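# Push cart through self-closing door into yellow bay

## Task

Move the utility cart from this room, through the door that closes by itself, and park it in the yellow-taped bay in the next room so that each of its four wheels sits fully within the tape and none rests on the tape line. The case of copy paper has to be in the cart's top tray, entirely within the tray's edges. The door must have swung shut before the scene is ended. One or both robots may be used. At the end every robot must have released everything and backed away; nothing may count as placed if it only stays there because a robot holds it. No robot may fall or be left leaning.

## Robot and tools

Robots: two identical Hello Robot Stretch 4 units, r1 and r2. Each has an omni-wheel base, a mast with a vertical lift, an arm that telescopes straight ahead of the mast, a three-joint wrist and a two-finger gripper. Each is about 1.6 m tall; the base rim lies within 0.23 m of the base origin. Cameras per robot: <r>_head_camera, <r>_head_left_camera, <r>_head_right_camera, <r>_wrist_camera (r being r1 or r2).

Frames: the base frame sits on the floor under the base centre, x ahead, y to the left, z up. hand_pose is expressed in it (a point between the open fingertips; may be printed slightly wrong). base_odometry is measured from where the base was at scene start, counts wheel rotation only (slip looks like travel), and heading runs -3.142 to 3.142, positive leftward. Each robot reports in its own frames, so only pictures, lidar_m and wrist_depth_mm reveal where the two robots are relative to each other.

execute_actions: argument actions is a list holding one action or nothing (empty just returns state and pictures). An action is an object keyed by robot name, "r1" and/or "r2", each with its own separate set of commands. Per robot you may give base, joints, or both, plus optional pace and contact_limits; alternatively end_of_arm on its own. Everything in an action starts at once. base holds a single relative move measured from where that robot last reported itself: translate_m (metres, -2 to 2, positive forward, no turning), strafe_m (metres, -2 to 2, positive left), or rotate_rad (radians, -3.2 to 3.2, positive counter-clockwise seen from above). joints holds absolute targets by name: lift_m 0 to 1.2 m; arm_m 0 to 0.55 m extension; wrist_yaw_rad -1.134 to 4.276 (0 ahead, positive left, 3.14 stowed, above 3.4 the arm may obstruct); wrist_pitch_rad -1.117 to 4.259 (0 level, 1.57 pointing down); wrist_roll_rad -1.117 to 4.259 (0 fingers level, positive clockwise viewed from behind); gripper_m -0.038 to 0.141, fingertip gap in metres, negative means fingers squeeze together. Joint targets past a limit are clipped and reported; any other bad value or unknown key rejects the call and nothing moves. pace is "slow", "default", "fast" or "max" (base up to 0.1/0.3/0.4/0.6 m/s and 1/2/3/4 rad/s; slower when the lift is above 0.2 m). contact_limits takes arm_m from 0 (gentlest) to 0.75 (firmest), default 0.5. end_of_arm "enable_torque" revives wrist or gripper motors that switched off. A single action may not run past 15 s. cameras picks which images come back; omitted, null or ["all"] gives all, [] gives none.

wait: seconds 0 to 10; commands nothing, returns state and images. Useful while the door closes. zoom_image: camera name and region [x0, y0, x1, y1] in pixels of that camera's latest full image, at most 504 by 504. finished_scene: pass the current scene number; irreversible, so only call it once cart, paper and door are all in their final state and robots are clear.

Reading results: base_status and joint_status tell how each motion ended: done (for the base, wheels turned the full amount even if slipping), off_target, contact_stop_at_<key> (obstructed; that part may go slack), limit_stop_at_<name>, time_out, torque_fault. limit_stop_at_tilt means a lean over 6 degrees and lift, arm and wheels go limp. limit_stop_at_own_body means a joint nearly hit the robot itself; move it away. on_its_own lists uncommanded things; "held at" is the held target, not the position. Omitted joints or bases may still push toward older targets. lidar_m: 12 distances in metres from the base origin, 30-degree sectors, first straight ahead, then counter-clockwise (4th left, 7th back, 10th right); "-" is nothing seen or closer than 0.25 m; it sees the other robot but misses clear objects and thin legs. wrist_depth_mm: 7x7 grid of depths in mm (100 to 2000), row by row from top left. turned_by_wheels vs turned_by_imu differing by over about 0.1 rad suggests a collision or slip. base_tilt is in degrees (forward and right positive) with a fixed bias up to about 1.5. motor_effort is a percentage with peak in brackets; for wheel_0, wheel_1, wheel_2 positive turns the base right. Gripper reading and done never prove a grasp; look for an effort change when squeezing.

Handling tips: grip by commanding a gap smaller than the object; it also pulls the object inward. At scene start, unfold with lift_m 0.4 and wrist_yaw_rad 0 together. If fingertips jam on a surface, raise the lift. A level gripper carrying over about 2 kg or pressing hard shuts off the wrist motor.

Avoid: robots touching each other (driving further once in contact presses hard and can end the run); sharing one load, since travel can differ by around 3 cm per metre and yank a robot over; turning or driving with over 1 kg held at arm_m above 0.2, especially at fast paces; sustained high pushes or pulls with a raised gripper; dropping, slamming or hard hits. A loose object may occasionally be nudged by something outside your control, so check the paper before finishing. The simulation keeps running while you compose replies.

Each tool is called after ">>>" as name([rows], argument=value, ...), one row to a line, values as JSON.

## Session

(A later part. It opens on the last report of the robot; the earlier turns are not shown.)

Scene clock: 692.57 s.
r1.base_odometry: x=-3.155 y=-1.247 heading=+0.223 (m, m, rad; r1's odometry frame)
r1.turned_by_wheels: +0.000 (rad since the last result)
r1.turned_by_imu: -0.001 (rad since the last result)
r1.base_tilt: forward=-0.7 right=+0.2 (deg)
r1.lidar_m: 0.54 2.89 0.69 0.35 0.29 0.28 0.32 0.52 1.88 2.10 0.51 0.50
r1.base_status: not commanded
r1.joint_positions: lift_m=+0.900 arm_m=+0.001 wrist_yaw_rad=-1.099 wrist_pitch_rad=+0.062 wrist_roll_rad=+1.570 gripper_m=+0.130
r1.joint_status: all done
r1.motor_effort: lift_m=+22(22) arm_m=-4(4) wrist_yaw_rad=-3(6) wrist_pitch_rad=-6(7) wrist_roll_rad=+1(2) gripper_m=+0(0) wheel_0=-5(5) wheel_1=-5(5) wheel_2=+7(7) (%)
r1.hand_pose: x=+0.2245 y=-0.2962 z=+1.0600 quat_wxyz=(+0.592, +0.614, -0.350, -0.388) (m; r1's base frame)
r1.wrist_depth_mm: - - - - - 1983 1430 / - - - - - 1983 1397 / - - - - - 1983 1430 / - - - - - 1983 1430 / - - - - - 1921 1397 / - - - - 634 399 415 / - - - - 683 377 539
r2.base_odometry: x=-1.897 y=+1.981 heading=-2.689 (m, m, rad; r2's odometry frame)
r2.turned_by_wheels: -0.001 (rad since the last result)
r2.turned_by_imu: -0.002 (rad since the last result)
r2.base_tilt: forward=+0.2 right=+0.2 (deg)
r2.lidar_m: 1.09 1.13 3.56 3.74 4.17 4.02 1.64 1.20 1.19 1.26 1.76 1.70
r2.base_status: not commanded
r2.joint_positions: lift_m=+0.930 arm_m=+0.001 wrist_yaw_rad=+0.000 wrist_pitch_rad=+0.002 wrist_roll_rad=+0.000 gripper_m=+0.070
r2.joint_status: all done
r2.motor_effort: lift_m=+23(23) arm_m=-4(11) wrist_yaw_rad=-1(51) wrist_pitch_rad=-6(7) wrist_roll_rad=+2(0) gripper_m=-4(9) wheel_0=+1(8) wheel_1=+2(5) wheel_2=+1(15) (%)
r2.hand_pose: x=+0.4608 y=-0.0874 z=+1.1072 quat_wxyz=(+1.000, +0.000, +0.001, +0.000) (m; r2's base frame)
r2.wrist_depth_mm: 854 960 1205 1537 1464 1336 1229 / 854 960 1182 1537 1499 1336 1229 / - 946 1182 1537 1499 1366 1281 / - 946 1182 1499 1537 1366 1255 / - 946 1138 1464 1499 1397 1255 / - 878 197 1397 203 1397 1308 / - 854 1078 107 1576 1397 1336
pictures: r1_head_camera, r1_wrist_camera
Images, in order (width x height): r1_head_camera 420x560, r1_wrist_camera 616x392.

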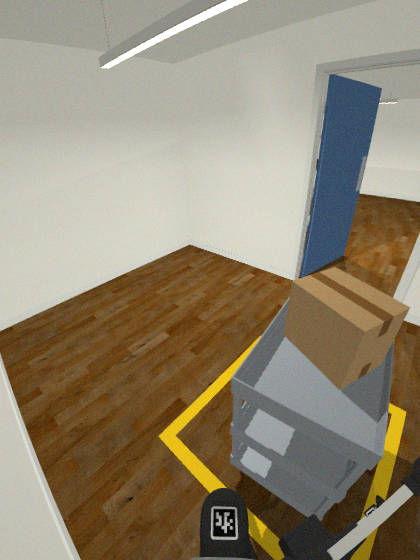

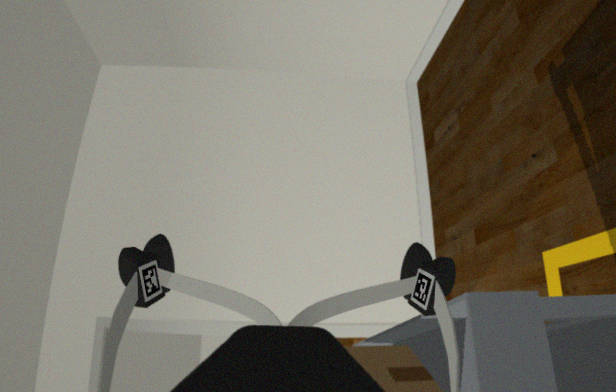

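Door is closing. Moving r1 round to the cart's side to check the rear wheels.

>>> execute_actions([
  {"r1":{"base":{"strafe_m":-0.9},"joints":{"lift_m":1.05}}},
], cameras=["r1_head_camera","r1_head_left_camera"])

Scene clock: 700.10 s.
r1.base_odometry: x=-2.956 y=-2.125 heading=+0.223 (m, m, rad; r1's odometry frame)
r1.turned_by_wheels: +0.000 (rad since the last result)
r1.turned_by_imu: -0.004 (rad since the last result)
r1.base_tilt: forward=-0.7 right=+0.2 (deg)
r1.lidar_m: 0.80 0.60 0.60 1.07 0.88 0.86 0.96 1.20 1.17 1.34 1.96 1.95
r1.base_status: done
r1.joint_positions: lift_m=+1.050 arm_m=+0.001 wrist_yaw_rad=-1.100 wrist_pitch_rad=+0.062 wrist_roll_rad=+1.570 gripper_m=+0.130
r1.joint_status: all done
r1.motor_effort: lift_m=+22(27) arm_m=-4(4) wrist_yaw_rad=-2(3) wrist_pitch_rad=-6(6) wrist_roll_rad=+2(1) gripper_m=-1(1) wheel_0=+4(12) wheel_1=-2(14) wheel_2=+0(5) (%)
r1.hand_pose: x=+0.2245 y=-0.2962 z=+1.2101 quat_wxyz=(+0.591, +0.614, -0.350, -0.388) (m; r1's base frame)
r1.wrist_depth_mm: 1537 1618 1576 1618 1537 1537 1499 / 1863 1921 1921 1983 1921 1863 1618 / 1863 1983 - - - - 1618 / 1808 1863 1921 1921 1983 - 1576 / 1708 1756 1808 1863 1863 1863 1618 / 1618 1708 1708 1756 1808 1808 1576 / 1618 1618 1618 - 1756 1756 1537
r2.base_odometry: x=-1.897 y=+1.981 heading=-2.689 (m, m, rad; r2's odometry frame)
r2.turned_by_wheels: +0.000 (rad since the last result)
r2.turned_by_imu: -0.002 (rad since the last result)
r2.base_tilt: forward=+0.3 right=+0.1 (deg)
r2.lidar_m: 1.82 2.58 3.54 3.74 4.17 4.05 1.64 1.21 1.18 1.22 1.74 1.70
r2.base_status: not commanded
r2.joint_positions: lift_m=+0.930 arm_m=+0.001 wrist_yaw_rad=+0.000 wrist_pitch_rad=+0.002 wrist_roll_rad=+0.000 gripper_m=+0.070
r2.joint_status: not commanded
r2.motor_effort: lift_m=+23(23) arm_m=-4(5) wrist_yaw_rad=+0(2) wrist_pitch_rad=-6(9) wrist_roll_rad=+0(2) gripper_m=-3(4) wheel_0=+1(1) wheel_1=+2(2) wheel_2=+0(1) (%)
r2.hand_pose: x=+0.4608 y=-0.0874 z=+1.1072 quat_wxyz=(+1.000, +0.000, +0.001, +0.000) (m; r2's base frame)
r2.wrist_depth_mm: - - 1808 1618 1499 1336 1229 / - - 1863 1661 1464 1366 1229 / - - 1863 1661 1499 1366 1255 / - - 1921 1708 1499 1366 1255 / - - 1921 1756 1499 1397 1281 / - - 198 1756 203 1397 1281 / - - 1983 107 1576 1397 1308
pictures: r1_head_camera, r1_head_left_camera
Images, in order (width x height): r1_head_camera 420x560, r1_head_left_camera 420x672.

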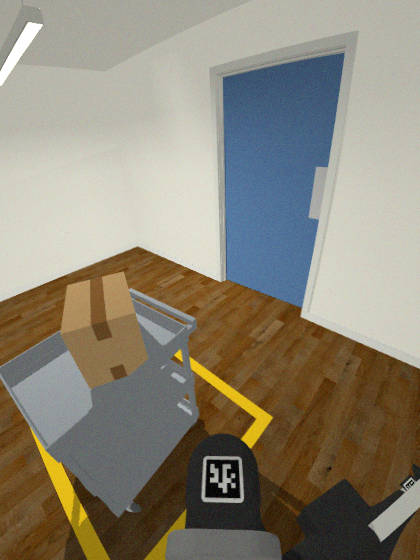

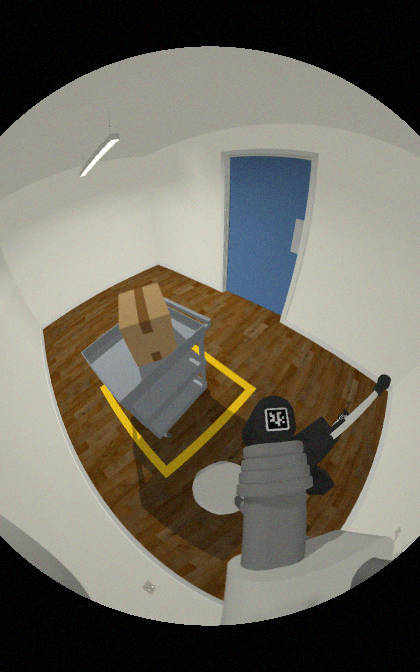

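>>> zoom_image(camera="r1_head_left_camera", region=[60, 260, 280, 490])

Region (60, 260, 280, 490) of r1_head_left_camera's 420x672 image, scaled by 2.191, with more detail than that image has; it fills the left 482 columns of this view, and the rest is white.

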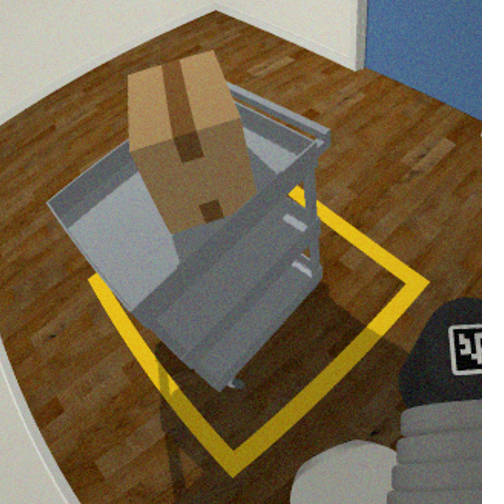

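>>> execute_actions([
  {"r1":{"base":{"translate_m":0.75},"joints":{"wrist_yaw_rad":1.2,"wrist_roll_rad":0,"lift_m":0.3,"wrist_pitch_rad":0.3}}},
], cameras=["r1_wrist_camera","r1_head_left_camera"])

Scene clock: 715.87 s.
r1.base_odometry: x=-2.225 y=-1.959 heading=+0.223 (m, m, rad; r1's odometry frame)
r1.turned_by_wheels: +0.000 (rad since the last result)
r1.turned_by_imu: -0.031 (rad since the last result)
r1.base_tilt: forward=-0.7 right=+0.2 (deg)
r1.lidar_m: 1.58 0.35 0.29 0.31 0.39 1.44 1.60 1.69 1.68 1.69 1.38 1.35
r1.base_status: done
r1.joint_positions: lift_m=+0.300 arm_m=+0.000 wrist_yaw_rad=+1.201 wrist_pitch_rad=+0.302 wrist_roll_rad=+0.001 gripper_m=+0.130
r1.joint_status: all done
r1.motor_effort: lift_m=+16(22) arm_m=+1(4) wrist_yaw_rad=-3(32) wrist_pitch_rad=-6(90) wrist_roll_rad=-1(29) gripper_m=+1(3) wheel_0=+3(11) wheel_1=+5(13) wheel_2=-5(18) (%)
r1.hand_pose: x=+0.3519 y=+0.2251 z=+0.3926 quat_wxyz=(+0.816, -0.085, +0.124, +0.558) (m; r1's base frame)
r1.wrist_depth_mm: 227 379 - - - - - / 226 353 - - - - - / 229 - - - - - - / 1281 1397 1499 1537 1576 1708 1756 / 240 683 1025 1078 1098 1138 1160 / 239 508 661 798 788 854 866 / 250 445 676 - 715 707 715
r2.base_odometry: x=-1.897 y=+1.981 heading=-2.689 (m, m, rad; r2's odometry frame)
r2.turned_by_wheels: +0.000 (rad since the last result)
r2.turned_by_imu: -0.002 (rad since the last result)
r2.base_tilt: forward=+0.3 right=+0.1 (deg)
r2.lidar_m: 1.79 2.59 3.55 3.71 4.16 4.06 1.62 1.21 1.19 1.25 1.77 1.70
r2.base_status: not commanded
r2.joint_positions: lift_m=+0.930 arm_m=+0.001 wrist_yaw_rad=+0.000 wrist_pitch_rad=+0.002 wrist_roll_rad=+0.000 gripper_m=+0.070
r2.joint_status: not commanded
r2.motor_effort: lift_m=+23(23) arm_m=-5(5) wrist_yaw_rad=-2(1) wrist_pitch_rad=-7(8) wrist_roll_rad=+2(1) gripper_m=-2(3) wheel_0=+1(1) wheel_1=+2(2) wheel_2=+1(1) (%)
r2.hand_pose: x=+0.4608 y=-0.0874 z=+1.1072 quat_wxyz=(+1.000, +0.000, +0.001, +0.000) (m; r2's base frame)
r2.wrist_depth_mm: - - 1863 1661 1464 1336 1229 / - - 1921 1661 1499 1336 1229 / - - 1921 1708 1537 1366 1255 / - - 1921 1661 1537 1397 1255 / - - 1983 1756 1499 1397 1281 / - - 197 1756 203 1397 1308 / - - - 107 1537 1397 1336
pictures: r1_head_left_camera, r1_wrist_camera
Images, in order (width x height): r1_head_left_camera 420x672, r1_wrist_camera 616x392.

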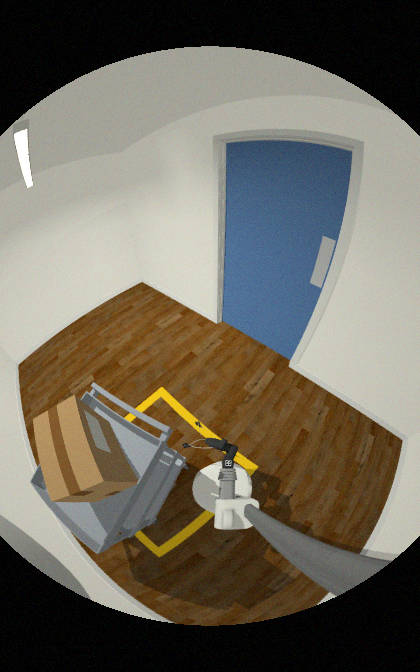

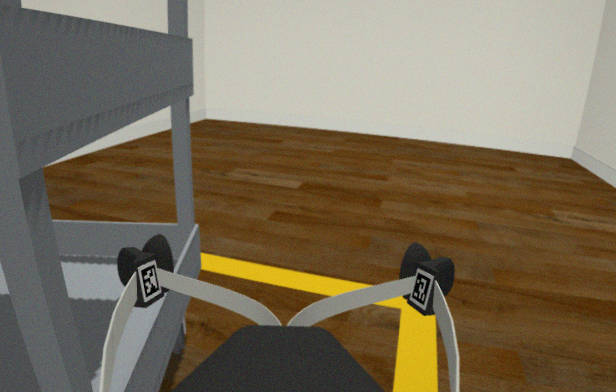

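>>> execute_actions([
  {"r1":{"base":{"strafe_m":-0.35},"joints":{"wrist_yaw_rad":2.0,"wrist_pitch_rad":0.35,"lift_m":0.35}}},
], cameras=["r1_wrist_camera","r1_head_left_camera"])

Scene clock: 726.60 s.
r1.base_odometry: x=-2.148 y=-2.300 heading=+0.224 (m, m, rad; r1's odometry frame)
r1.turned_by_wheels: +0.000 (rad since the last result)
r1.turned_by_imu: -0.002 (rad since the last result)
r1.base_tilt: forward=-0.7 right=+0.3 (deg)
r1.lidar_m: 1.34 1.98 0.64 0.63 0.78 1.67 1.76 1.42 1.40 1.44 1.16 1.12
r1.base_status: done
r1.joint_positions: lift_m=+0.350 arm_m=+0.000 wrist_yaw_rad=+2.000 wrist_pitch_rad=+0.352 wrist_roll_rad=+0.000 gripper_m=+0.130
r1.joint_status: all done
r1.motor_effort: lift_m=+21(23) arm_m=+1(1) wrist_yaw_rad=+1(6) wrist_pitch_rad=-6(6) wrist_roll_rad=-1(2) gripper_m=-2(1) wheel_0=+4(15) wheel_1=-2(12) wheel_2=+0(4) (%)
r1.hand_pose: x=+0.1377 y=+0.2826 z=+0.4286 quat_wxyz=(+0.532, -0.147, +0.095, +0.828) (m; r1's base frame)
r1.wrist_depth_mm: 1366 1499 1661 1808 - - - / 1397 1576 820 615 525 559 - / 1464 1708 1808 1983 1921 1983 - / 1336 1397 1008 1078 1042 1366 1618 / 1008 960 1008 768 768 931 1138 / 788 768 778 723 621 878 891 / 683 676 715 - 691 732 741
r2.base_odometry: x=-1.897 y=+1.981 heading=-2.689 (m, m, rad; r2's odometry frame)
r2.turned_by_wheels: +0.000 (rad since the last result)
r2.turned_by_imu: -0.001 (rad since the last result)
r2.base_tilt: forward=+0.3 right=+0.0 (deg)
r2.lidar_m: 1.82 2.53 3.55 3.72 4.18 4.05 1.61 1.17 1.19 1.24 1.77 1.71
r2.base_status: not commanded
r2.joint_positions: lift_m=+0.930 arm_m=+0.001 wrist_yaw_rad=+0.000 wrist_pitch_rad=+0.002 wrist_roll_rad=+0.000 gripper_m=+0.070
r2.joint_status: not commanded
r2.motor_effort: lift_m=+23(23) arm_m=-5(4) wrist_yaw_rad=-1(1) wrist_pitch_rad=-8(8) wrist_roll_rad=+0(0) gripper_m=-4(3) wheel_0=+1(1) wheel_1=+2(2) wheel_2=+1(0) (%)
r2.hand_pose: x=+0.4608 y=-0.0874 z=+1.1072 quat_wxyz=(+1.000, +0.000, +0.001, +0.000) (m; r2's base frame)
r2.wrist_depth_mm: - - 1863 1661 1499 1336 1229 / - - 1921 1661 1499 1366 1229 / - - 1921 1708 1537 1366 1255 / - - 1983 1708 1576 1366 1281 / - - 1983 1708 1537 1366 1281 / - - 197 1756 204 1397 1281 / - - - 107 1576 1397 1308
pictures: r1_head_left_camera, r1_wrist_camera
Images, in order (width x height): r1_head_left_camera 420x672, r1_wrist_camera 616x392.

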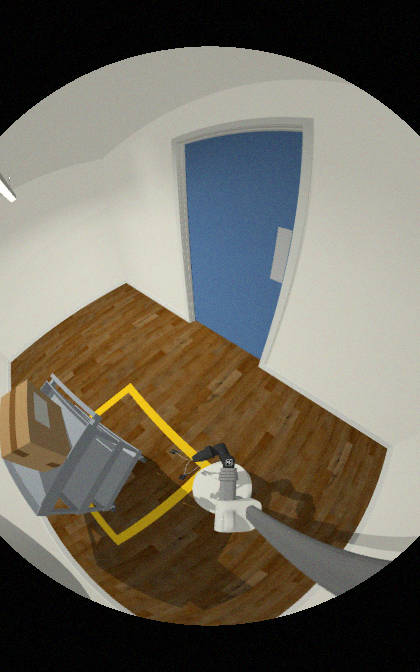

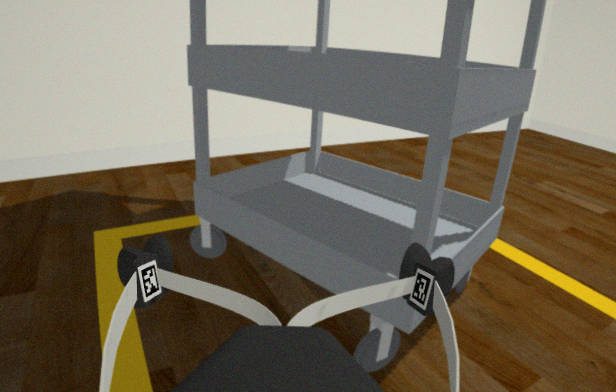

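>>> execute_actions([
  {"r1":{"joints":{"wrist_yaw_rad":1.57,"wrist_pitch_rad":0.0,"lift_m":0.3,"gripper_m":0.1}}},
], cameras=["r1_wrist_camera"])

Scene clock: 735.43 s.
r1.base_odometry: x=-2.148 y=-2.300 heading=+0.224 (m, m, rad; r1's odometry frame)
r1.turned_by_wheels: +0.000 (rad since the last result)
r1.turned_by_imu: -0.002 (rad since the last result)
r1.base_tilt: forward=-0.7 right=+0.2 (deg)
r1.lidar_m: 1.34 1.94 0.64 0.63 0.80 1.67 1.76 1.42 1.39 1.43 1.13 1.14
r1.base_status: not commanded
r1.joint_positions: lift_m=+0.300 arm_m=+0.000 wrist_yaw_rad=+1.571 wrist_pitch_rad=+0.003 wrist_roll_rad=+0.000 gripper_m=+0.100
r1.joint_status: all done
r1.motor_effort: lift_m=+16(21) arm_m=+1(1) wrist_yaw_rad=-3(8) wrist_pitch_rad=-8(13) wrist_roll_rad=-1(1) gripper_m=-3(3) wheel_0=+3(3) wheel_1=-2(2) wheel_2=+0(0) (%)
r1.hand_pose: x=+0.2582 y=+0.2885 z=+0.4777 quat_wxyz=(+0.707, -0.001, +0.001, +0.707) (m; r1's base frame)
r1.wrist_depth_mm: 668 647 603 732 - - - / 1537 991 878 976 - - - / 1618 1863 - - - - - / 683 621 569 931 - - - / 1618 1863 - - - - - / 931 960 917 1025 229 1618 1618 / 676 640 798 - 1138 1098 1182
r2.base_odometry: x=-1.897 y=+1.981 heading=-2.689 (m, m, rad; r2's odometry frame)
r2.turned_by_wheels: +0.000 (rad since the last result)
r2.turned_by_imu: -0.001 (rad since the last result)
r2.base_tilt: forward=+0.2 right=+0.0 (deg)
r2.lidar_m: 1.76 2.55 3.54 3.73 4.18 4.05 1.62 1.22 1.18 1.25 1.76 1.69
r2.base_status: not commanded
r2.joint_positions: lift_m=+0.930 arm_m=+0.001 wrist_yaw_rad=+0.000 wrist_pitch_rad=+0.002 wrist_roll_rad=+0.000 gripper_m=+0.070
r2.joint_status: not commanded
r2.motor_effort: lift_m=+23(23) arm_m=-4(5) wrist_yaw_rad=-1(0) wrist_pitch_rad=-7(6) wrist_roll_rad=+1(0) gripper_m=-4(3) wheel_0=+1(1) wheel_1=+2(2) wheel_2=+0(1) (%)
r2.hand_pose: x=+0.4608 y=-0.0874 z=+1.1072 quat_wxyz=(+1.000, +0.000, +0.001, +0.000) (m; r2's base frame)
r2.wrist_depth_mm: - - 1863 1661 1464 1336 1229 / - - 1921 1661 1499 1336 1229 / - - 1921 1661 1537 1336 1255 / - - 1921 1708 1537 1366 1281 / - - 1983 1708 1499 1397 1281 / - - 197 1756 203 1397 1281 / - - - 107 1576 1397 1308
pictures: r1_wrist_camera
Images, in order (width x height): r1_wrist_camera 616x392.

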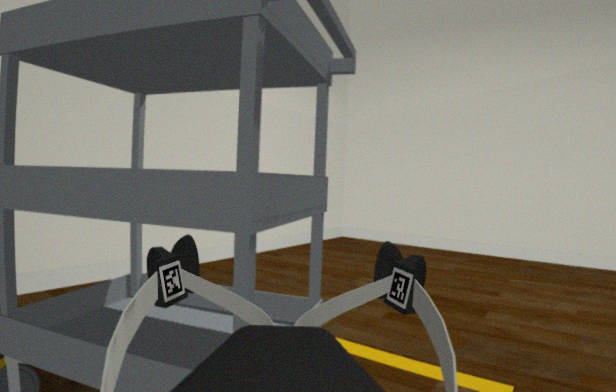

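>>> execute_actions([
  {"r1":{"base":{"translate_m":-0.06}}},
], cameras=[])

>>> execute_actions([
  {"r1":{"base":{"strafe_m":0.3},"pace":"slow"}},
], cameras=["r1_wrist_camera"])

Scene clock: 740.60 s.
r1.base_odometry: x=-2.206 y=-2.313 heading=+0.223 (m, m, rad; r1's odometry frame)
r1.turned_by_wheels: +0.000 (rad since the last result)
r1.turned_by_imu: -0.002 (rad since the last result)
r1.base_tilt: forward=-0.7 right=+0.3 (deg)
r1.lidar_m: 1.38 2.04 0.65 0.67 0.80 1.62 1.73 1.38 1.37 1.48 1.19 1.18
r1.base_status: done
r1.joint_positions: lift_m=+0.300 arm_m=+0.000 wrist_yaw_rad=+1.571 wrist_pitch_rad=+0.003 wrist_roll_rad=+0.000 gripper_m=+0.100
r1.joint_status: not commanded
r1.motor_effort: lift_m=+16(16) arm_m=+1(1) wrist_yaw_rad=-2(3) wrist_pitch_rad=-7(8) wrist_roll_rad=-2(1) gripper_m=-3(1) wheel_0=-5(11) wheel_1=-5(8) wheel_2=+4(13) (%)
r1.hand_pose: x=+0.2582 y=+0.2885 z=+0.4777 quat_wxyz=(+0.707, -0.001, +0.001, +0.707) (m; r1's base frame)
r1.wrist_depth_mm: 691 654 627 647 - - - / 1537 991 1008 866 - - - / 1537 1756 - - - - - / 707 640 591 634 - - - / 1576 1756 - - - - - / 866 946 931 878 229 1618 1618 / 707 661 798 - 1160 1118 1182
r2.base_odometry: x=-1.897 y=+1.981 heading=-2.689 (m, m, rad; r2's odometry frame)
r2.turned_by_wheels: +0.000 (rad since the last result)
r2.turned_by_imu: -0.001 (rad since the last result)
r2.base_tilt: forward=+0.2 right=+0.0 (deg)
r2.lidar_m: 1.80 2.56 3.55 3.72 4.16 4.05 1.63 1.20 1.19 1.24 1.75 1.72
r2.base_status: not commanded
r2.joint_positions: lift_m=+0.930 arm_m=+0.001 wrist_yaw_rad=+0.000 wrist_pitch_rad=+0.002 wrist_roll_rad=+0.000 gripper_m=+0.070
r2.joint_status: not commanded
r2.motor_effort: lift_m=+23(23) arm_m=-5(5) wrist_yaw_rad=-1(0) wrist_pitch_rad=-8(7) wrist_roll_rad=+1(1) gripper_m=-3(4) wheel_0=+1(1) wheel_1=+2(2) wheel_2=+0(1) (%)
r2.hand_pose: x=+0.4608 y=-0.0874 z=+1.1072 quat_wxyz=(+1.000, +0.000, +0.001, +0.000) (m; r2's base frame)
r2.wrist_depth_mm: - - 1863 1661 1464 1336 1229 / - - 1863 1708 1499 1336 1229 / - - 1921 1708 1537 1366 1255 / - - 1983 1708 1537 1366 1255 / - - 1983 1756 1499 1397 1281 / - - 197 1708 203 1397 1281 / - - - 107 1618 1430 1308
pictures: none
No camera images: the call's "cameras" was empty. Leave "cameras" out to get every camera's image.

Scene clock: 744.73 s.
r1.base_odometry: x=-2.272 y=-2.021 heading=+0.223 (m, m, rad; r1's odometry frame)
r1.turned_by_wheels: +0.000 (rad since the last result)
r1.turned_by_imu: -0.001 (rad since the last result)
r1.base_tilt: forward=-0.7 right=+0.3 (deg)
r1.lidar_m: 1.57 0.41 0.36 0.37 0.46 1.43 1.61 1.60 1.60 1.74 1.38 1.36
r1.base_status: done
r1.joint_positions: lift_m=+0.300 arm_m=+0.000 wrist_yaw_rad=+1.570 wrist_pitch_rad=+0.003 wrist_roll_rad=+0.000 gripper_m=+0.100
r1.joint_status: not commanded
r1.motor_effort: lift_m=+16(16) arm_m=+1(1) wrist_yaw_rad=-2(2) wrist_pitch_rad=-7(7) wrist_roll_rad=-1(1) gripper_m=-3(1) wheel_0=-6(11) wheel_1=+4(10) wheel_2=+0(3) (%)
r1.hand_pose: x=+0.2583 y=+0.2885 z=+0.4777 quat_wxyz=(+0.707, -0.001, +0.001, +0.707) (m; r1's base frame)
r1.wrist_depth_mm: 640 647 634 549 - - - / 1336 1537 - 277 - - - / 1397 1618 - 285 - - - / 327 301 277 270 - - - / 332 301 276 276 691 - - / 1397 866 281 268 229 1661 1618 / 715 741 798 - 1118 1098 1160
r2.base_odometry: x=-1.897 y=+1.981 heading=-2.689 (m, m, rad; r2's odometry frame)
r2.turned_by_wheels: +0.000 (rad since the last result)
r2.turned_by_imu: -0.001 (rad since the last result)
r2.base_tilt: forward=+0.2 right=+0.1 (deg)
r2.lidar_m: 1.82 2.58 3.53 3.73 4.18 4.05 1.62 1.23 1.17 1.27 1.75 1.69
r2.base_status: not commanded
r2.joint_positions: lift_m=+0.930 arm_m=+0.001 wrist_yaw_rad=+0.000 wrist_pitch_rad=+0.002 wrist_roll_rad=+0.000 gripper_m=+0.070
r2.joint_status: not commanded
r2.motor_effort: lift_m=+23(23) arm_m=-5(5) wrist_yaw_rad=-1(1) wrist_pitch_rad=-8(7) wrist_roll_rad=+0(0) gripper_m=-3(2) wheel_0=+1(1) wheel_1=+2(2) wheel_2=+1(1) (%)
r2.hand_pose: x=+0.4608 y=-0.0874 z=+1.1072 quat_wxyz=(+1.000, +0.000, +0.001, +0.000) (m; r2's base frame)
r2.wrist_depth_mm: - - 1863 1661 1464 1308 1229 / - - 1921 1661 1464 1366 1255 / - - 1921 1708 1499 1366 1255 / - - 1921 1708 1537 1366 1281 / - - 1983 1756 1499 1397 1281 / - - 197 1756 203 1397 1281 / - - - 107 1537 1397 1308
pictures: r1_wrist_camera
Images, in order (width x height): r1_wrist_camera 616x392.

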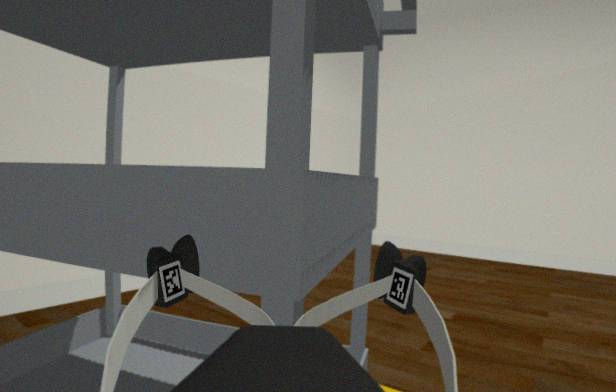

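>>> execute_actions([
  {"r1":{"joints":{"lift_m":0.23}}},
], cameras=[])

>>> execute_actions([
  {"r1":{"base":{"strafe_m":0.09},"pace":"slow"}},
], cameras=[])

>>> execute_actions([
  {"r1":{"joints":{"gripper_m":0.0}}},
], cameras=["r1_wrist_camera"])

>>> execute_actions([
  {"r1":{"base":{"translate_m":0.07},"pace":"slow"}},
], cameras=["r1_wrist_camera"])

Scene clock: 753.67 s.
r1.base_odometry: x=-2.272 y=-2.021 heading=+0.223 (m, m, rad; r1's odometry frame)
r1.turned_by_wheels: +0.000 (rad since the last result)
r1.turned_by_imu: -0.002 (rad since the last result)
r1.base_tilt: forward=-0.6 right=+0.3 (deg)
r1.lidar_m: 1.60 0.44 0.36 0.37 0.46 1.42 1.59 1.60 1.60 1.73 1.39 1.37
r1.base_status: not commanded
r1.joint_positions: lift_m=+0.230 arm_m=+0.000 wrist_yaw_rad=+1.570 wrist_pitch_rad=+0.003 wrist_roll_rad=+0.000 gripper_m=+0.100
r1.joint_status: all done
r1.motor_effort: lift_m=+16(16) arm_m=+1(1) wrist_yaw_rad=-2(2) wrist_pitch_rad=-8(7) wrist_roll_rad=-1(1) gripper_m=-3(1) wheel_0=-6(6) wheel_1=+4(4) wheel_2=+0(0) (%)
r1.hand_pose: x=+0.2583 y=+0.2885 z=+0.4077 quat_wxyz=(+0.707, -0.001, +0.001, +0.707) (m; r1's base frame)
r1.wrist_depth_mm: 1397 820 1921 707 - - - / 1281 306 278 267 - - - / 325 298 277 266 - - - / 1397 854 1921 274 - - - / 1430 1537 - 1863 699 - - / 741 778 768 273 229 1397 1397 / 609 609 661 - 960 960 991
r2.base_odometry: x=-1.897 y=+1.981 heading=-2.689 (m, m, rad; r2's odometry frame)
r2.turned_by_wheels: +0.000 (rad since the last result)
r2.turned_by_imu: -0.001 (rad since the last result)
r2.base_tilt: forward=+0.2 right=+0.2 (deg)
r2.lidar_m: 1.79 2.57 3.54 3.73 4.19 4.08 1.64 1.20 1.18 1.24 1.73 1.71
r2.base_status: not commanded
r2.joint_positions: lift_m=+0.930 arm_m=+0.001 wrist_yaw_rad=+0.000 wrist_pitch_rad=+0.002 wrist_roll_rad=+0.000 gripper_m=+0.070
r2.joint_status: not commanded
r2.motor_effort: lift_m=+23(23) arm_m=-5(4) wrist_yaw_rad=-2(1) wrist_pitch_rad=-7(7) wrist_roll_rad=+1(1) gripper_m=-3(3) wheel_0=+1(1) wheel_1=+2(2) wheel_2=+1(0) (%)
r2.hand_pose: x=+0.4608 y=-0.0874 z=+1.1072 quat_wxyz=(+1.000, +0.000, +0.001, +0.000) (m; r2's base frame)
r2.wrist_depth_mm: - - 1863 1661 1464 1336 1229 / - - 1921 1661 1464 1366 1229 / - - 1921 1708 1499 1366 1255 / - - 1983 1708 1576 1366 1281 / - - 1921 1756 1499 1430 1281 / - - 197 1756 204 1397 1308 / - - - 107 1537 1366 1336
pictures: none
No camera images: the call's "cameras" was empty. Leave "cameras" out to get every camera's image.

Scene clock: 755.70 s.
r1.base_odometry: x=-2.292 y=-1.933 heading=+0.223 (m, m, rad; r1's odometry frame)
r1.turned_by_wheels: +0.000 (rad since the last result)
r1.turned_by_imu: -0.001 (rad since the last result)
r1.base_tilt: forward=-0.7 right=+0.3 (deg)
r1.lidar_m: 1.65 0.33 0.28 0.30 0.35 1.38 1.51 1.68 1.66 1.77 1.44 1.42
r1.base_status: done
r1.joint_positions: lift_m=+0.230 arm_m=+0.000 wrist_yaw_rad=+1.570 wrist_pitch_rad=+0.003 wrist_roll_rad=+0.000 gripper_m=+0.100
r1.joint_status: not commanded
r1.motor_effort: lift_m=+16(16) arm_m=+1(1) wrist_yaw_rad=-2(2) wrist_pitch_rad=-7(7) wrist_roll_rad=-1(1) gripper_m=-3(4) wheel_0=-6(9) wheel_1=+4(11) wheel_2=+0(1) (%)
r1.hand_pose: x=+0.2583 y=+0.2885 z=+0.4077 quat_wxyz=(+0.707, -0.001, +0.001, +0.707) (m; r1's base frame)
r1.wrist_depth_mm: 1281 204 182 172 - - - / 213 196 181 173 - - - / 214 197 182 175 - - - / 1308 204 187 180 - - - / 1366 1576 1921 189 1921 - - / 715 750 691 182 229 1397 1397 / 615 615 661 - 960 960 1025
r2.base_odometry: x=-1.897 y=+1.981 heading=-2.689 (m, m, rad; r2's odometry frame)
r2.turned_by_wheels: +0.000 (rad since the last result)
r2.turned_by_imu: -0.001 (rad since the last result)
r2.base_tilt: forward=+0.2 right=+0.1 (deg)
r2.lidar_m: 1.77 2.57 3.55 3.73 4.16 4.06 1.65 1.21 1.15 1.21 1.77 1.69
r2.base_status: not commanded
r2.joint_positions: lift_m=+0.930 arm_m=+0.001 wrist_yaw_rad=+0.000 wrist_pitch_rad=+0.002 wrist_roll_rad=+0.000 gripper_m=+0.070
r2.joint_status: not commanded
r2.motor_effort: lift_m=+23(23) arm_m=-4(4) wrist_yaw_rad=-1(1) wrist_pitch_rad=-5(7) wrist_roll_rad=+0(1) gripper_m=-3(3) wheel_0=+1(1) wheel_1=+2(2) wheel_2=+1(1) (%)
r2.hand_pose: x=+0.4608 y=-0.0874 z=+1.1072 quat_wxyz=(+1.000, +0.000, +0.001, +0.000) (m; r2's base frame)
r2.wrist_depth_mm: - - 1863 1661 1499 1366 1229 / - - 1921 1661 1499 1336 1229 / - - 1921 1708 1499 1397 1255 / - - 1921 1708 1499 1366 1255 / - - 1921 1756 1499 1397 1255 / - - 197 1756 204 1397 1281 / - - - 107 1537 1397 1308
pictures: none
No camera images: the call's "cameras" was empty. Leave "cameras" out to get every camera's image.

Scene clock: 757.50 s.
r1.base_odometry: x=-2.292 y=-1.933 heading=+0.223 (m, m, rad; r1's odometry frame)
r1.turned_by_wheels: +0.000 (rad since the last result)
r1.turned_by_imu: +0.000 (rad since the last result)
r1.base_tilt: forward=-0.7 right=+0.3 (deg)
r1.lidar_m: 1.65 0.33 0.27 0.29 0.38 1.37 1.53 1.70 1.66 1.80 1.43 1.42
r1.base_status: not commanded
r1.joint_positions: lift_m=+0.230 arm_m=+0.000 wrist_yaw_rad=+1.577 wrist_pitch_rad=+0.003 wrist_roll_rad=+0.000 gripper_m=+0.000
r1.joint_status: all done
r1.on_its_own: wrist_yaw_rad is at rest, and its effort (-19) is outside its rest range (-13 to +13)
r1.motor_effort: lift_m=+16(16) arm_m=+1(1) wrist_yaw_rad=-19(19) wrist_pitch_rad=-7(7) wrist_roll_rad=-1(1) gripper_m=-15(18) wheel_0=-1(5) wheel_1=+4(4) wheel_2=+0(0) (%)
r1.hand_pose: x=+0.2565 y=+0.2890 z=+0.4077 quat_wxyz=(+0.705, -0.001, +0.001, +0.709) (m; r1's base frame)
r1.wrist_depth_mm: 1281 200 179 169 - - - / 212 195 179 170 597 - - / 213 195 180 170 549 - - / 1281 202 184 173 - - - / 1336 1618 1863 180 - - - / 715 750 189 180 189 1430 1397 / 615 591 654 - 591 960 1008
r2.base_odometry: x=-1.897 y=+1.981 heading=-2.689 (m, m, rad; r2's odometry frame)
r2.turned_by_wheels: +0.000 (rad since the last result)
r2.turned_by_imu: +0.000 (rad since the last result)
r2.base_tilt: forward=+0.2 right=+0.2 (deg)
r2.lidar_m: 1.80 2.55 3.54 3.73 4.15 4.06 1.63 1.21 1.19 1.23 1.76 1.71
r2.base_status: not commanded
r2.joint_positions: lift_m=+0.930 arm_m=+0.001 wrist_yaw_rad=+0.000 wrist_pitch_rad=+0.002 wrist_roll_rad=+0.000 gripper_m=+0.070
r2.joint_status: not commanded
r2.motor_effort: lift_m=+22(23) arm_m=-4(5) wrist_yaw_rad=-1(0) wrist_pitch_rad=-7(8) wrist_roll_rad=+2(0) gripper_m=-4(4) wheel_0=+1(1) wheel_1=+2(2) wheel_2=+1(1) (%)
r2.hand_pose: x=+0.4608 y=-0.0874 z=+1.1072 quat_wxyz=(+1.000, +0.000, +0.001, +0.000) (m; r2's base frame)
r2.wrist_depth_mm: - - 1863 1618 1464 1336 1229 / - - 1863 1661 1499 1336 1255 / - - 1921 1708 1537 1366 1229 / - - 1921 1756 1537 1397 1255 / - - 1983 1708 1499 1397 1281 / - - 198 1756 203 1366 1255 / - - - 107 1537 1397 1308
pictures: r1_wrist_camera
Images, in order (width x height): r1_wrist_camera 616x392.

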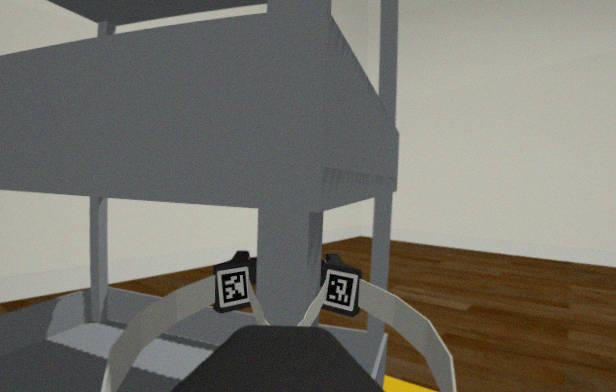

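Scene clock: 759.47 s.
r1.base_odometry: x=-2.224 y=-1.917 heading=+0.225 (m, m, rad; r1's odometry frame)
r1.turned_by_wheels: +0.002 (rad since the last result)
r1.turned_by_imu: +0.002 (rad since the last result)
r1.base_tilt: forward=-0.6 right=+0.2 (deg)
r1.lidar_m: 1.59 0.33 0.26 0.26 0.33 1.43 1.58 1.72 1.70 1.71 1.38 1.35
r1.base_status: done
r1.joint_positions: lift_m=+0.230 arm_m=+0.000 wrist_yaw_rad=+1.585 wrist_pitch_rad=+0.002 wrist_roll_rad=+0.000 gripper_m=+0.000
r1.joint_status: not commanded
r1.on_its_own: wrist_yaw_rad is at rest, and its effort (-43) is outside its rest range (-13 to +13)
r1.motor_effort: lift_m=+16(16) arm_m=+1(1) wrist_yaw_rad=-43(59) wrist_pitch_rad=-7(7) wrist_roll_rad=+0(1) gripper_m=-15(17) wheel_0=+15(16) wheel_1=+10(12) wheel_2=-4(11) (%)
r1.hand_pose: x=+0.2540 y=+0.2897 z=+0.4078 quat_wxyz=(+0.702, -0.001, +0.001, +0.712) (m; r1's base frame)
r1.wrist_depth_mm: 193 183 172 166 - - - / 192 182 173 167 - - - / 193 183 174 168 - - - / 198 187 176 175 - - - / 1281 1661 1863 186 - - - / 715 723 186 178 1182 1430 1430 / 615 591 661 - 904 1025 1008
r2.base_odometry: x=-1.897 y=+1.981 heading=-2.689 (m, m, rad; r2's odometry frame)
r2.turned_by_wheels: +0.000 (rad since the last result)
r2.turned_by_imu: +0.000 (rad since the last result)
r2.base_tilt: forward=+0.2 right=+0.1 (deg)
r2.lidar_m: 1.80 2.55 3.55 3.75 4.18 4.04 1.64 1.23 1.19 1.23 1.75 1.72
r2.base_status: not commanded
r2.joint_positions: lift_m=+0.930 arm_m=+0.001 wrist_yaw_rad=+0.000 wrist_pitch_rad=+0.002 wrist_roll_rad=+0.000 gripper_m=+0.070
r2.joint_status: not commanded
r2.motor_effort: lift_m=+23(23) arm_m=-5(4) wrist_yaw_rad=-3(2) wrist_pitch_rad=-8(6) wrist_roll_rad=+2(2) gripper_m=-3(3) wheel_0=+1(1) wheel_1=+2(2) wheel_2=+0(1) (%)
r2.hand_pose: x=+0.4608 y=-0.0874 z=+1.1072 quat_wxyz=(+1.000, +0.000, +0.001, +0.000) (m; r2's base frame)
r2.wrist_depth_mm: - - 1921 1618 1464 1366 1229 / - - 1921 1661 1499 1366 1229 / - - 1921 1708 1499 1366 1229 / - - 1983 1708 1499 1397 1255 / - - 1983 1708 1499 1397 1281 / - - 198 1756 203 1397 1308 / - - - 107 1576 1397 1281
pictures: r1_wrist_camera
Images, in order (width x height): r1_wrist_camera 616x392.

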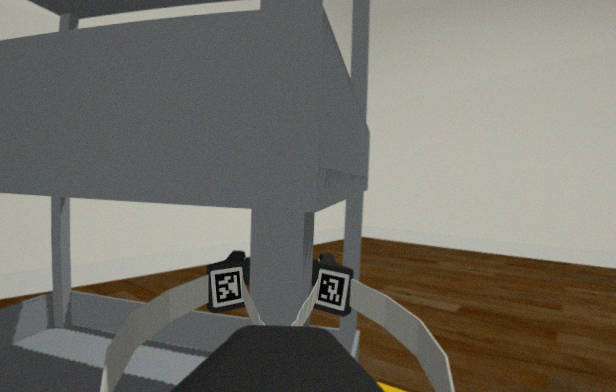

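>>> execute_actions([
  {"r1":{"joints":{"gripper_m":0.12}}},
], cameras=[])

>>> execute_actions([
  {"r1":{"base":{"strafe_m":-0.55},"pace":"slow"}},
], cameras=[])

>>> execute_actions([
  {"r1":{"joints":{"wrist_pitch_rad":0.35,"lift_m":0.35}}},
], cameras=["r1_wrist_camera","r1_head_left_camera"])

Scene clock: 777.27 s.
r1.base_odometry: x=-2.224 y=-1.917 heading=+0.224 (m, m, rad; r1's odometry frame)
r1.turned_by_wheels: -0.001 (rad since the last result)
r1.turned_by_imu: -0.003 (rad since the last result)
r1.base_tilt: forward=-0.7 right=+0.2 (deg)
r1.lidar_m: 1.60 0.34 0.28 0.25 0.32 1.43 1.60 1.73 1.72 1.70 1.38 1.37
r1.base_status: not commanded
r1.joint_positions: lift_m=+0.230 arm_m=+0.000 wrist_yaw_rad=+1.571 wrist_pitch_rad=+0.002 wrist_roll_rad=+0.000 gripper_m=+0.120
r1.joint_status: all done
r1.motor_effort: lift_m=+16(16) arm_m=+1(1) wrist_yaw_rad=-2(44) wrist_pitch_rad=-7(7) wrist_roll_rad=-1(0) gripper_m=-1(16) wheel_0=+6(15) wheel_1=+7(9) wheel_2=-5(5) (%)
r1.hand_pose: x=+0.2582 y=+0.2885 z=+0.4078 quat_wxyz=(+0.707, -0.001, +0.001, +0.707) (m; r1's base frame)
r1.wrist_depth_mm: 193 185 176 172 - - - / 193 185 177 172 - - - / 194 185 177 173 - - - / 198 190 181 181 - - - / 1336 1537 1921 603 - - - / 723 691 661 182 1160 1430 1366 / 609 609 654 - 1025 960 1025
r2.base_odometry: x=-1.897 y=+1.981 heading=-2.689 (m, m, rad; r2's odometry frame)
r2.turned_by_wheels: +0.000 (rad since the last result)
r2.turned_by_imu: -0.001 (rad since the last result)
r2.base_tilt: forward=+0.2 right=+0.1 (deg)
r2.lidar_m: 1.80 2.57 3.55 3.74 4.18 4.06 1.62 1.22 1.19 1.26 1.75 1.70
r2.base_status: not commanded
r2.joint_positions: lift_m=+0.930 arm_m=+0.001 wrist_yaw_rad=+0.000 wrist_pitch_rad=+0.002 wrist_roll_rad=+0.000 gripper_m=+0.070
r2.joint_status: not commanded
r2.motor_effort: lift_m=+23(23) arm_m=-5(4) wrist_yaw_rad=-1(1) wrist_pitch_rad=-8(5) wrist_roll_rad=+0(2) gripper_m=-4(3) wheel_0=+1(1) wheel_1=+2(2) wheel_2=+1(0) (%)
r2.hand_pose: x=+0.4608 y=-0.0874 z=+1.1072 quat_wxyz=(+1.000, +0.000, +0.001, +0.000) (m; r2's base frame)
r2.wrist_depth_mm: - - 1863 1618 1499 1336 1229 / - - 1921 1661 1499 1366 1255 / - - 1921 1708 1537 1366 1281 / - - 1921 1708 1537 1366 1281 / - - 1921 1708 1499 1366 1255 / - - 197 1756 203 1397 1308 / - - - 107 1499 1430 1308
pictures: none
No camera images: the call's "cameras" was empty. Leave "cameras" out to get every camera's image.

Scene clock: 783.90 s.
r1.base_odometry: x=-2.102 y=-2.453 heading=+0.224 (m, m, rad; r1's odometry frame)
r1.turned_by_wheels: +0.000 (rad since the last result)
r1.turned_by_imu: -0.004 (rad since the last result)
r1.base_tilt: forward=-0.7 right=+0.2 (deg)
r1.lidar_m: 1.14 1.90 0.81 0.78 0.94 1.78 1.62 1.29 1.30 1.28 1.03 1.03
r1.base_status: done
r1.joint_positions: lift_m=+0.230 arm_m=+0.000 wrist_yaw_rad=+1.571 wrist_pitch_rad=+0.002 wrist_roll_rad=+0.000 gripper_m=+0.120
r1.joint_status: not commanded
r1.motor_effort: lift_m=+16(16) arm_m=+1(1) wrist_yaw_rad=-2(3) wrist_pitch_rad=-6(7) wrist_roll_rad=+0(1) gripper_m=+0(1) wheel_0=+6(9) wheel_1=-6(9) wheel_2=+0(3) (%)
r1.hand_pose: x=+0.2583 y=+0.2885 z=+0.4078 quat_wxyz=(+0.707, -0.001, +0.001, +0.707) (m; r1's base frame)
r1.wrist_depth_mm: 831 842 809 854 - - - / 1618 1863 - 1118 - - - / 820 778 750 1138 - - - / 1618 1921 - - - - - / 1661 1138 1281 - - - - / 854 788 750 741 1182 1430 1397 / 891 891 904 - 1008 946 1008
r2.base_odometry: x=-1.897 y=+1.981 heading=-2.689 (m, m, rad; r2's odometry frame)
r2.turned_by_wheels: +0.000 (rad since the last result)
r2.turned_by_imu: -0.002 (rad since the last result)
r2.base_tilt: forward=+0.3 right=+0.1 (deg)
r2.lidar_m: 1.81 2.54 3.55 3.77 4.17 4.07 1.63 1.21 1.19 1.22 1.78 1.68
r2.base_status: not commanded
r2.joint_positions: lift_m=+0.930 arm_m=+0.001 wrist_yaw_rad=+0.000 wrist_pitch_rad=+0.002 wrist_roll_rad=+0.000 gripper_m=+0.070
r2.joint_status: not commanded
r2.motor_effort: lift_m=+23(23) arm_m=-4(4) wrist_yaw_rad=+0(1) wrist_pitch_rad=-7(6) wrist_roll_rad=+1(0) gripper_m=-3(2) wheel_0=+1(1) wheel_1=+2(2) wheel_2=+1(1) (%)
r2.hand_pose: x=+0.4608 y=-0.0874 z=+1.1072 quat_wxyz=(+1.000, +0.000, +0.001, +0.000) (m; r2's base frame)
r2.wrist_depth_mm: - - 1921 1661 1464 1336 1229 / - - 1863 1661 1499 1366 1229 / - - 1921 1661 1537 1366 1255 / - - 1921 1708 1537 1397 1255 / - - 1921 1708 1499 1397 1255 / - - 197 1756 204 1397 1281 / - - - 107 1576 1397 1281
pictures: none
No camera images: the call's "cameras" was empty. Leave "cameras" out to get every camera's image.

Scene clock: 785.43 s.
r1.base_odometry: x=-2.102 y=-2.453 heading=+0.224 (m, m, rad; r1's odometry frame)
r1.turned_by_wheels: +0.000 (rad since the last result)
r1.turned_by_imu: -0.001 (rad since the last result)
r1.base_tilt: forward=-0.6 right=+0.2 (deg)
r1.lidar_m: 1.12 1.89 0.80 0.78 0.92 1.77 1.63 1.30 1.29 1.31 1.05 1.02
r1.base_status: not commanded
r1.joint_positions: lift_m=+0.350 arm_m=+0.000 wrist_yaw_rad=+1.571 wrist_pitch_rad=+0.352 wrist_roll_rad=+0.000 gripper_m=+0.120
r1.joint_status: all done
r1.motor_effort: lift_m=+22(23) arm_m=+1(1) wrist_yaw_rad=-2(2) wrist_pitch_rad=-5(5) wrist_roll_rad=-1(1) gripper_m=-1(0) wheel_0=+6(6) wheel_1=-6(6) wheel_2=+0(0) (%)
r1.hand_pose: x=+0.2583 y=+0.2708 z=+0.4285 quat_wxyz=(+0.696, -0.124, +0.124, +0.696) (m; r1's base frame)
r1.wrist_depth_mm: 1537 1708 - - - - - / 788 741 699 931 - - - / 1661 1921 - - - - - / 976 891 1025 1205 1537 1537 1618 / 991 917 854 1025 1118 1118 1138 / 788 759 798 842 798 878 891 / 683 683 707 - 741 707 750
r2.base_odometry: x=-1.897 y=+1.981 heading=-2.689 (m, m, rad; r2's odometry frame)
r2.turned_by_wheels: +0.000 (rad since the last result)
r2.turned_by_imu: +0.000 (rad since the last result)
r2.base_tilt: forward=+0.2 right=+0.1 (deg)
r2.lidar_m: 1.81 2.57 3.53 3.73 4.18 4.05 1.64 1.21 1.18 1.25 1.75 1.69
r2.base_status: not commanded
r2.joint_positions: lift_m=+0.930 arm_m=+0.001 wrist_yaw_rad=+0.000 wrist_pitch_rad=+0.002 wrist_roll_rad=+0.000 gripper_m=+0.070
r2.joint_status: not commanded
r2.motor_effort: lift_m=+23(23) arm_m=-5(5) wrist_yaw_rad=-1(1) wrist_pitch_rad=-7(7) wrist_roll_rad=+1(0) gripper_m=-3(2) wheel_0=+1(1) wheel_1=+2(2) wheel_2=+1(1) (%)
r2.hand_pose: x=+0.4608 y=-0.0874 z=+1.1072 quat_wxyz=(+1.000, +0.000, +0.001, +0.000) (m; r2's base frame)
r2.wrist_depth_mm: - - 1921 1661 1499 1336 1229 / - - 1921 1661 1499 1336 1255 / - - 1921 1661 1499 1366 1255 / - - 1921 1708 1537 1397 1255 / - - 1921 1708 1499 1397 1255 / - - 198 1756 203 1430 1281 / - - - 107 1576 1397 1308
pictures: r1_head_left_camera, r1_wrist_camera
Images, in order (width x height): r1_head_left_camera 420x672, r1_wrist_camera 616x392.

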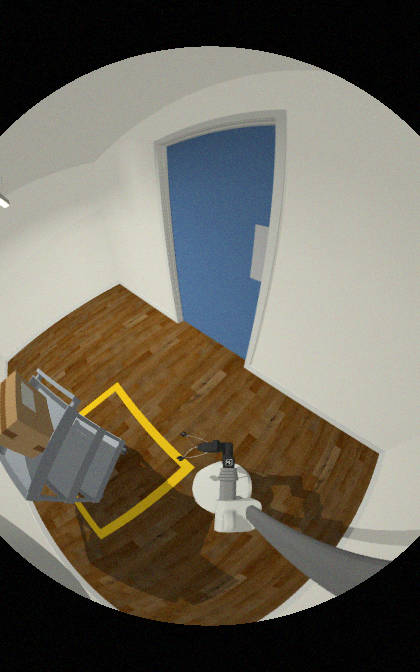

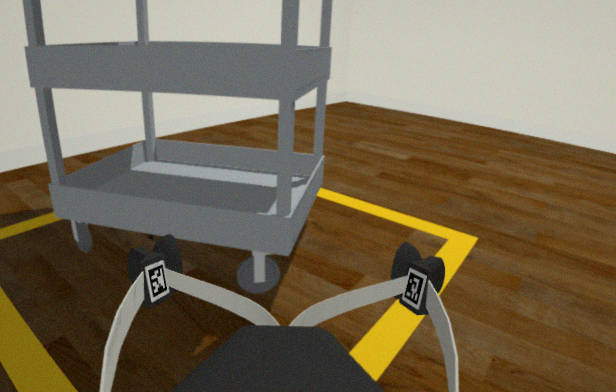

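>>> execute_actions([
  {"r1":{"base":{"translate_m":-0.3},"joints":{"wrist_pitch_rad":0.1,"lift_m":0.05,"gripper_m":0.14}}},
], cameras=["r1_wrist_camera","r1_head_camera"])

Scene clock: 792.77 s.
r1.base_odometry: x=-2.394 y=-2.520 heading=+0.224 (m, m, rad; r1's odometry frame)
r1.turned_by_wheels: +0.000 (rad since the last result)
r1.turned_by_imu: -0.002 (rad since the last result)
r1.base_tilt: forward=-0.7 right=+0.2 (deg)
r1.lidar_m: 1.40 2.19 0.86 0.87 1.55 1.54 1.38 1.11 1.09 1.22 1.28 1.27
r1.base_status: done
r1.joint_positions: lift_m=+0.063 arm_m=+0.000 wrist_yaw_rad=+1.570 wrist_pitch_rad=+0.103 wrist_roll_rad=+0.000 gripper_m=+0.140
r1.joint_status: lift_m limit_stop_at_own_body (moved -0.286 of -0.300); the others done
r1.on_its_own: lift_m is slack since a limit_stop_at_own_body (your +0.050 is given up); arm_m is slack since a limit_stop_at_own_body
r1.motor_effort: lift_m=+19(21) arm_m=+0(1) wrist_yaw_rad=-2(2) wrist_pitch_rad=-7(10) wrist_roll_rad=+0(1) gripper_m=-1(2) wheel_0=-5(8) wheel_1=-3(8) wheel_2=+5(13) (%)
r1.hand_pose: x=+0.2583 y=+0.2869 z=+0.2120 quat_wxyz=(+0.706, -0.036, +0.036, +0.706) (m; r1's base frame)
r1.wrist_depth_mm: 1430 1618 768 741 707 - - / 1464 1661 1229 1098 1008 - - / 1464 1708 - - - - - / 1464 1618 831 788 759 - - / 891 831 976 1025 788 1098 1098 / 603 585 580 627 603 654 699 / 477 477 504 - 535 521 535
r2.base_odometry: x=-1.897 y=+1.981 heading=-2.689 (m, m, rad; r2's odometry frame)
r2.turned_by_wheels: +0.000 (rad since the last result)
r2.turned_by_imu: -0.001 (rad since the last result)
r2.base_tilt: forward=+0.2 right=+0.1 (deg)
r2.lidar_m: 1.81 2.56 3.53 3.75 4.15 4.05 1.63 1.20 1.17 1.25 1.77 1.71
r2.base_status: not commanded
r2.joint_positions: lift_m=+0.930 arm_m=+0.001 wrist_yaw_rad=+0.000 wrist_pitch_rad=+0.002 wrist_roll_rad=+0.000 gripper_m=+0.070
r2.joint_status: not commanded
r2.motor_effort: lift_m=+23(23) arm_m=-5(5) wrist_yaw_rad=-2(1) wrist_pitch_rad=-8(8) wrist_roll_rad=+0(1) gripper_m=-3(3) wheel_0=+1(1) wheel_1=+2(2) wheel_2=+1(1) (%)
r2.hand_pose: x=+0.4608 y=-0.0874 z=+1.1072 quat_wxyz=(+1.000, +0.000, +0.001, +0.000) (m; r2's base frame)
r2.wrist_depth_mm: - - 1808 1661 1464 1336 1229 / - - 1921 1708 1499 1336 1229 / - - 1863 1661 1537 1366 1255 / - - 1983 1708 1537 1366 1281 / - - 1983 1708 1537 1397 1281 / - - 197 1756 204 1397 1308 / - - - 107 1576 1397 1308
pictures: r1_head_camera, r1_wrist_camera
Images, in order (width x height): r1_head_camera 420x560, r1_wrist_camera 616x392.

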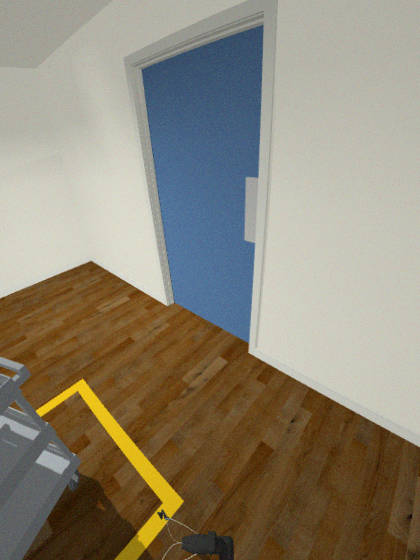

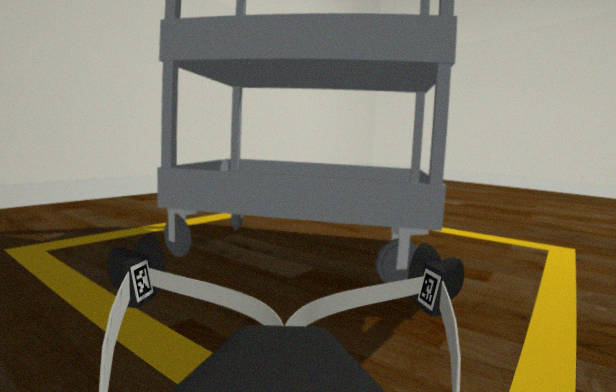

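>>> finished_scene(scene=1)

The scene is finished: the task was done.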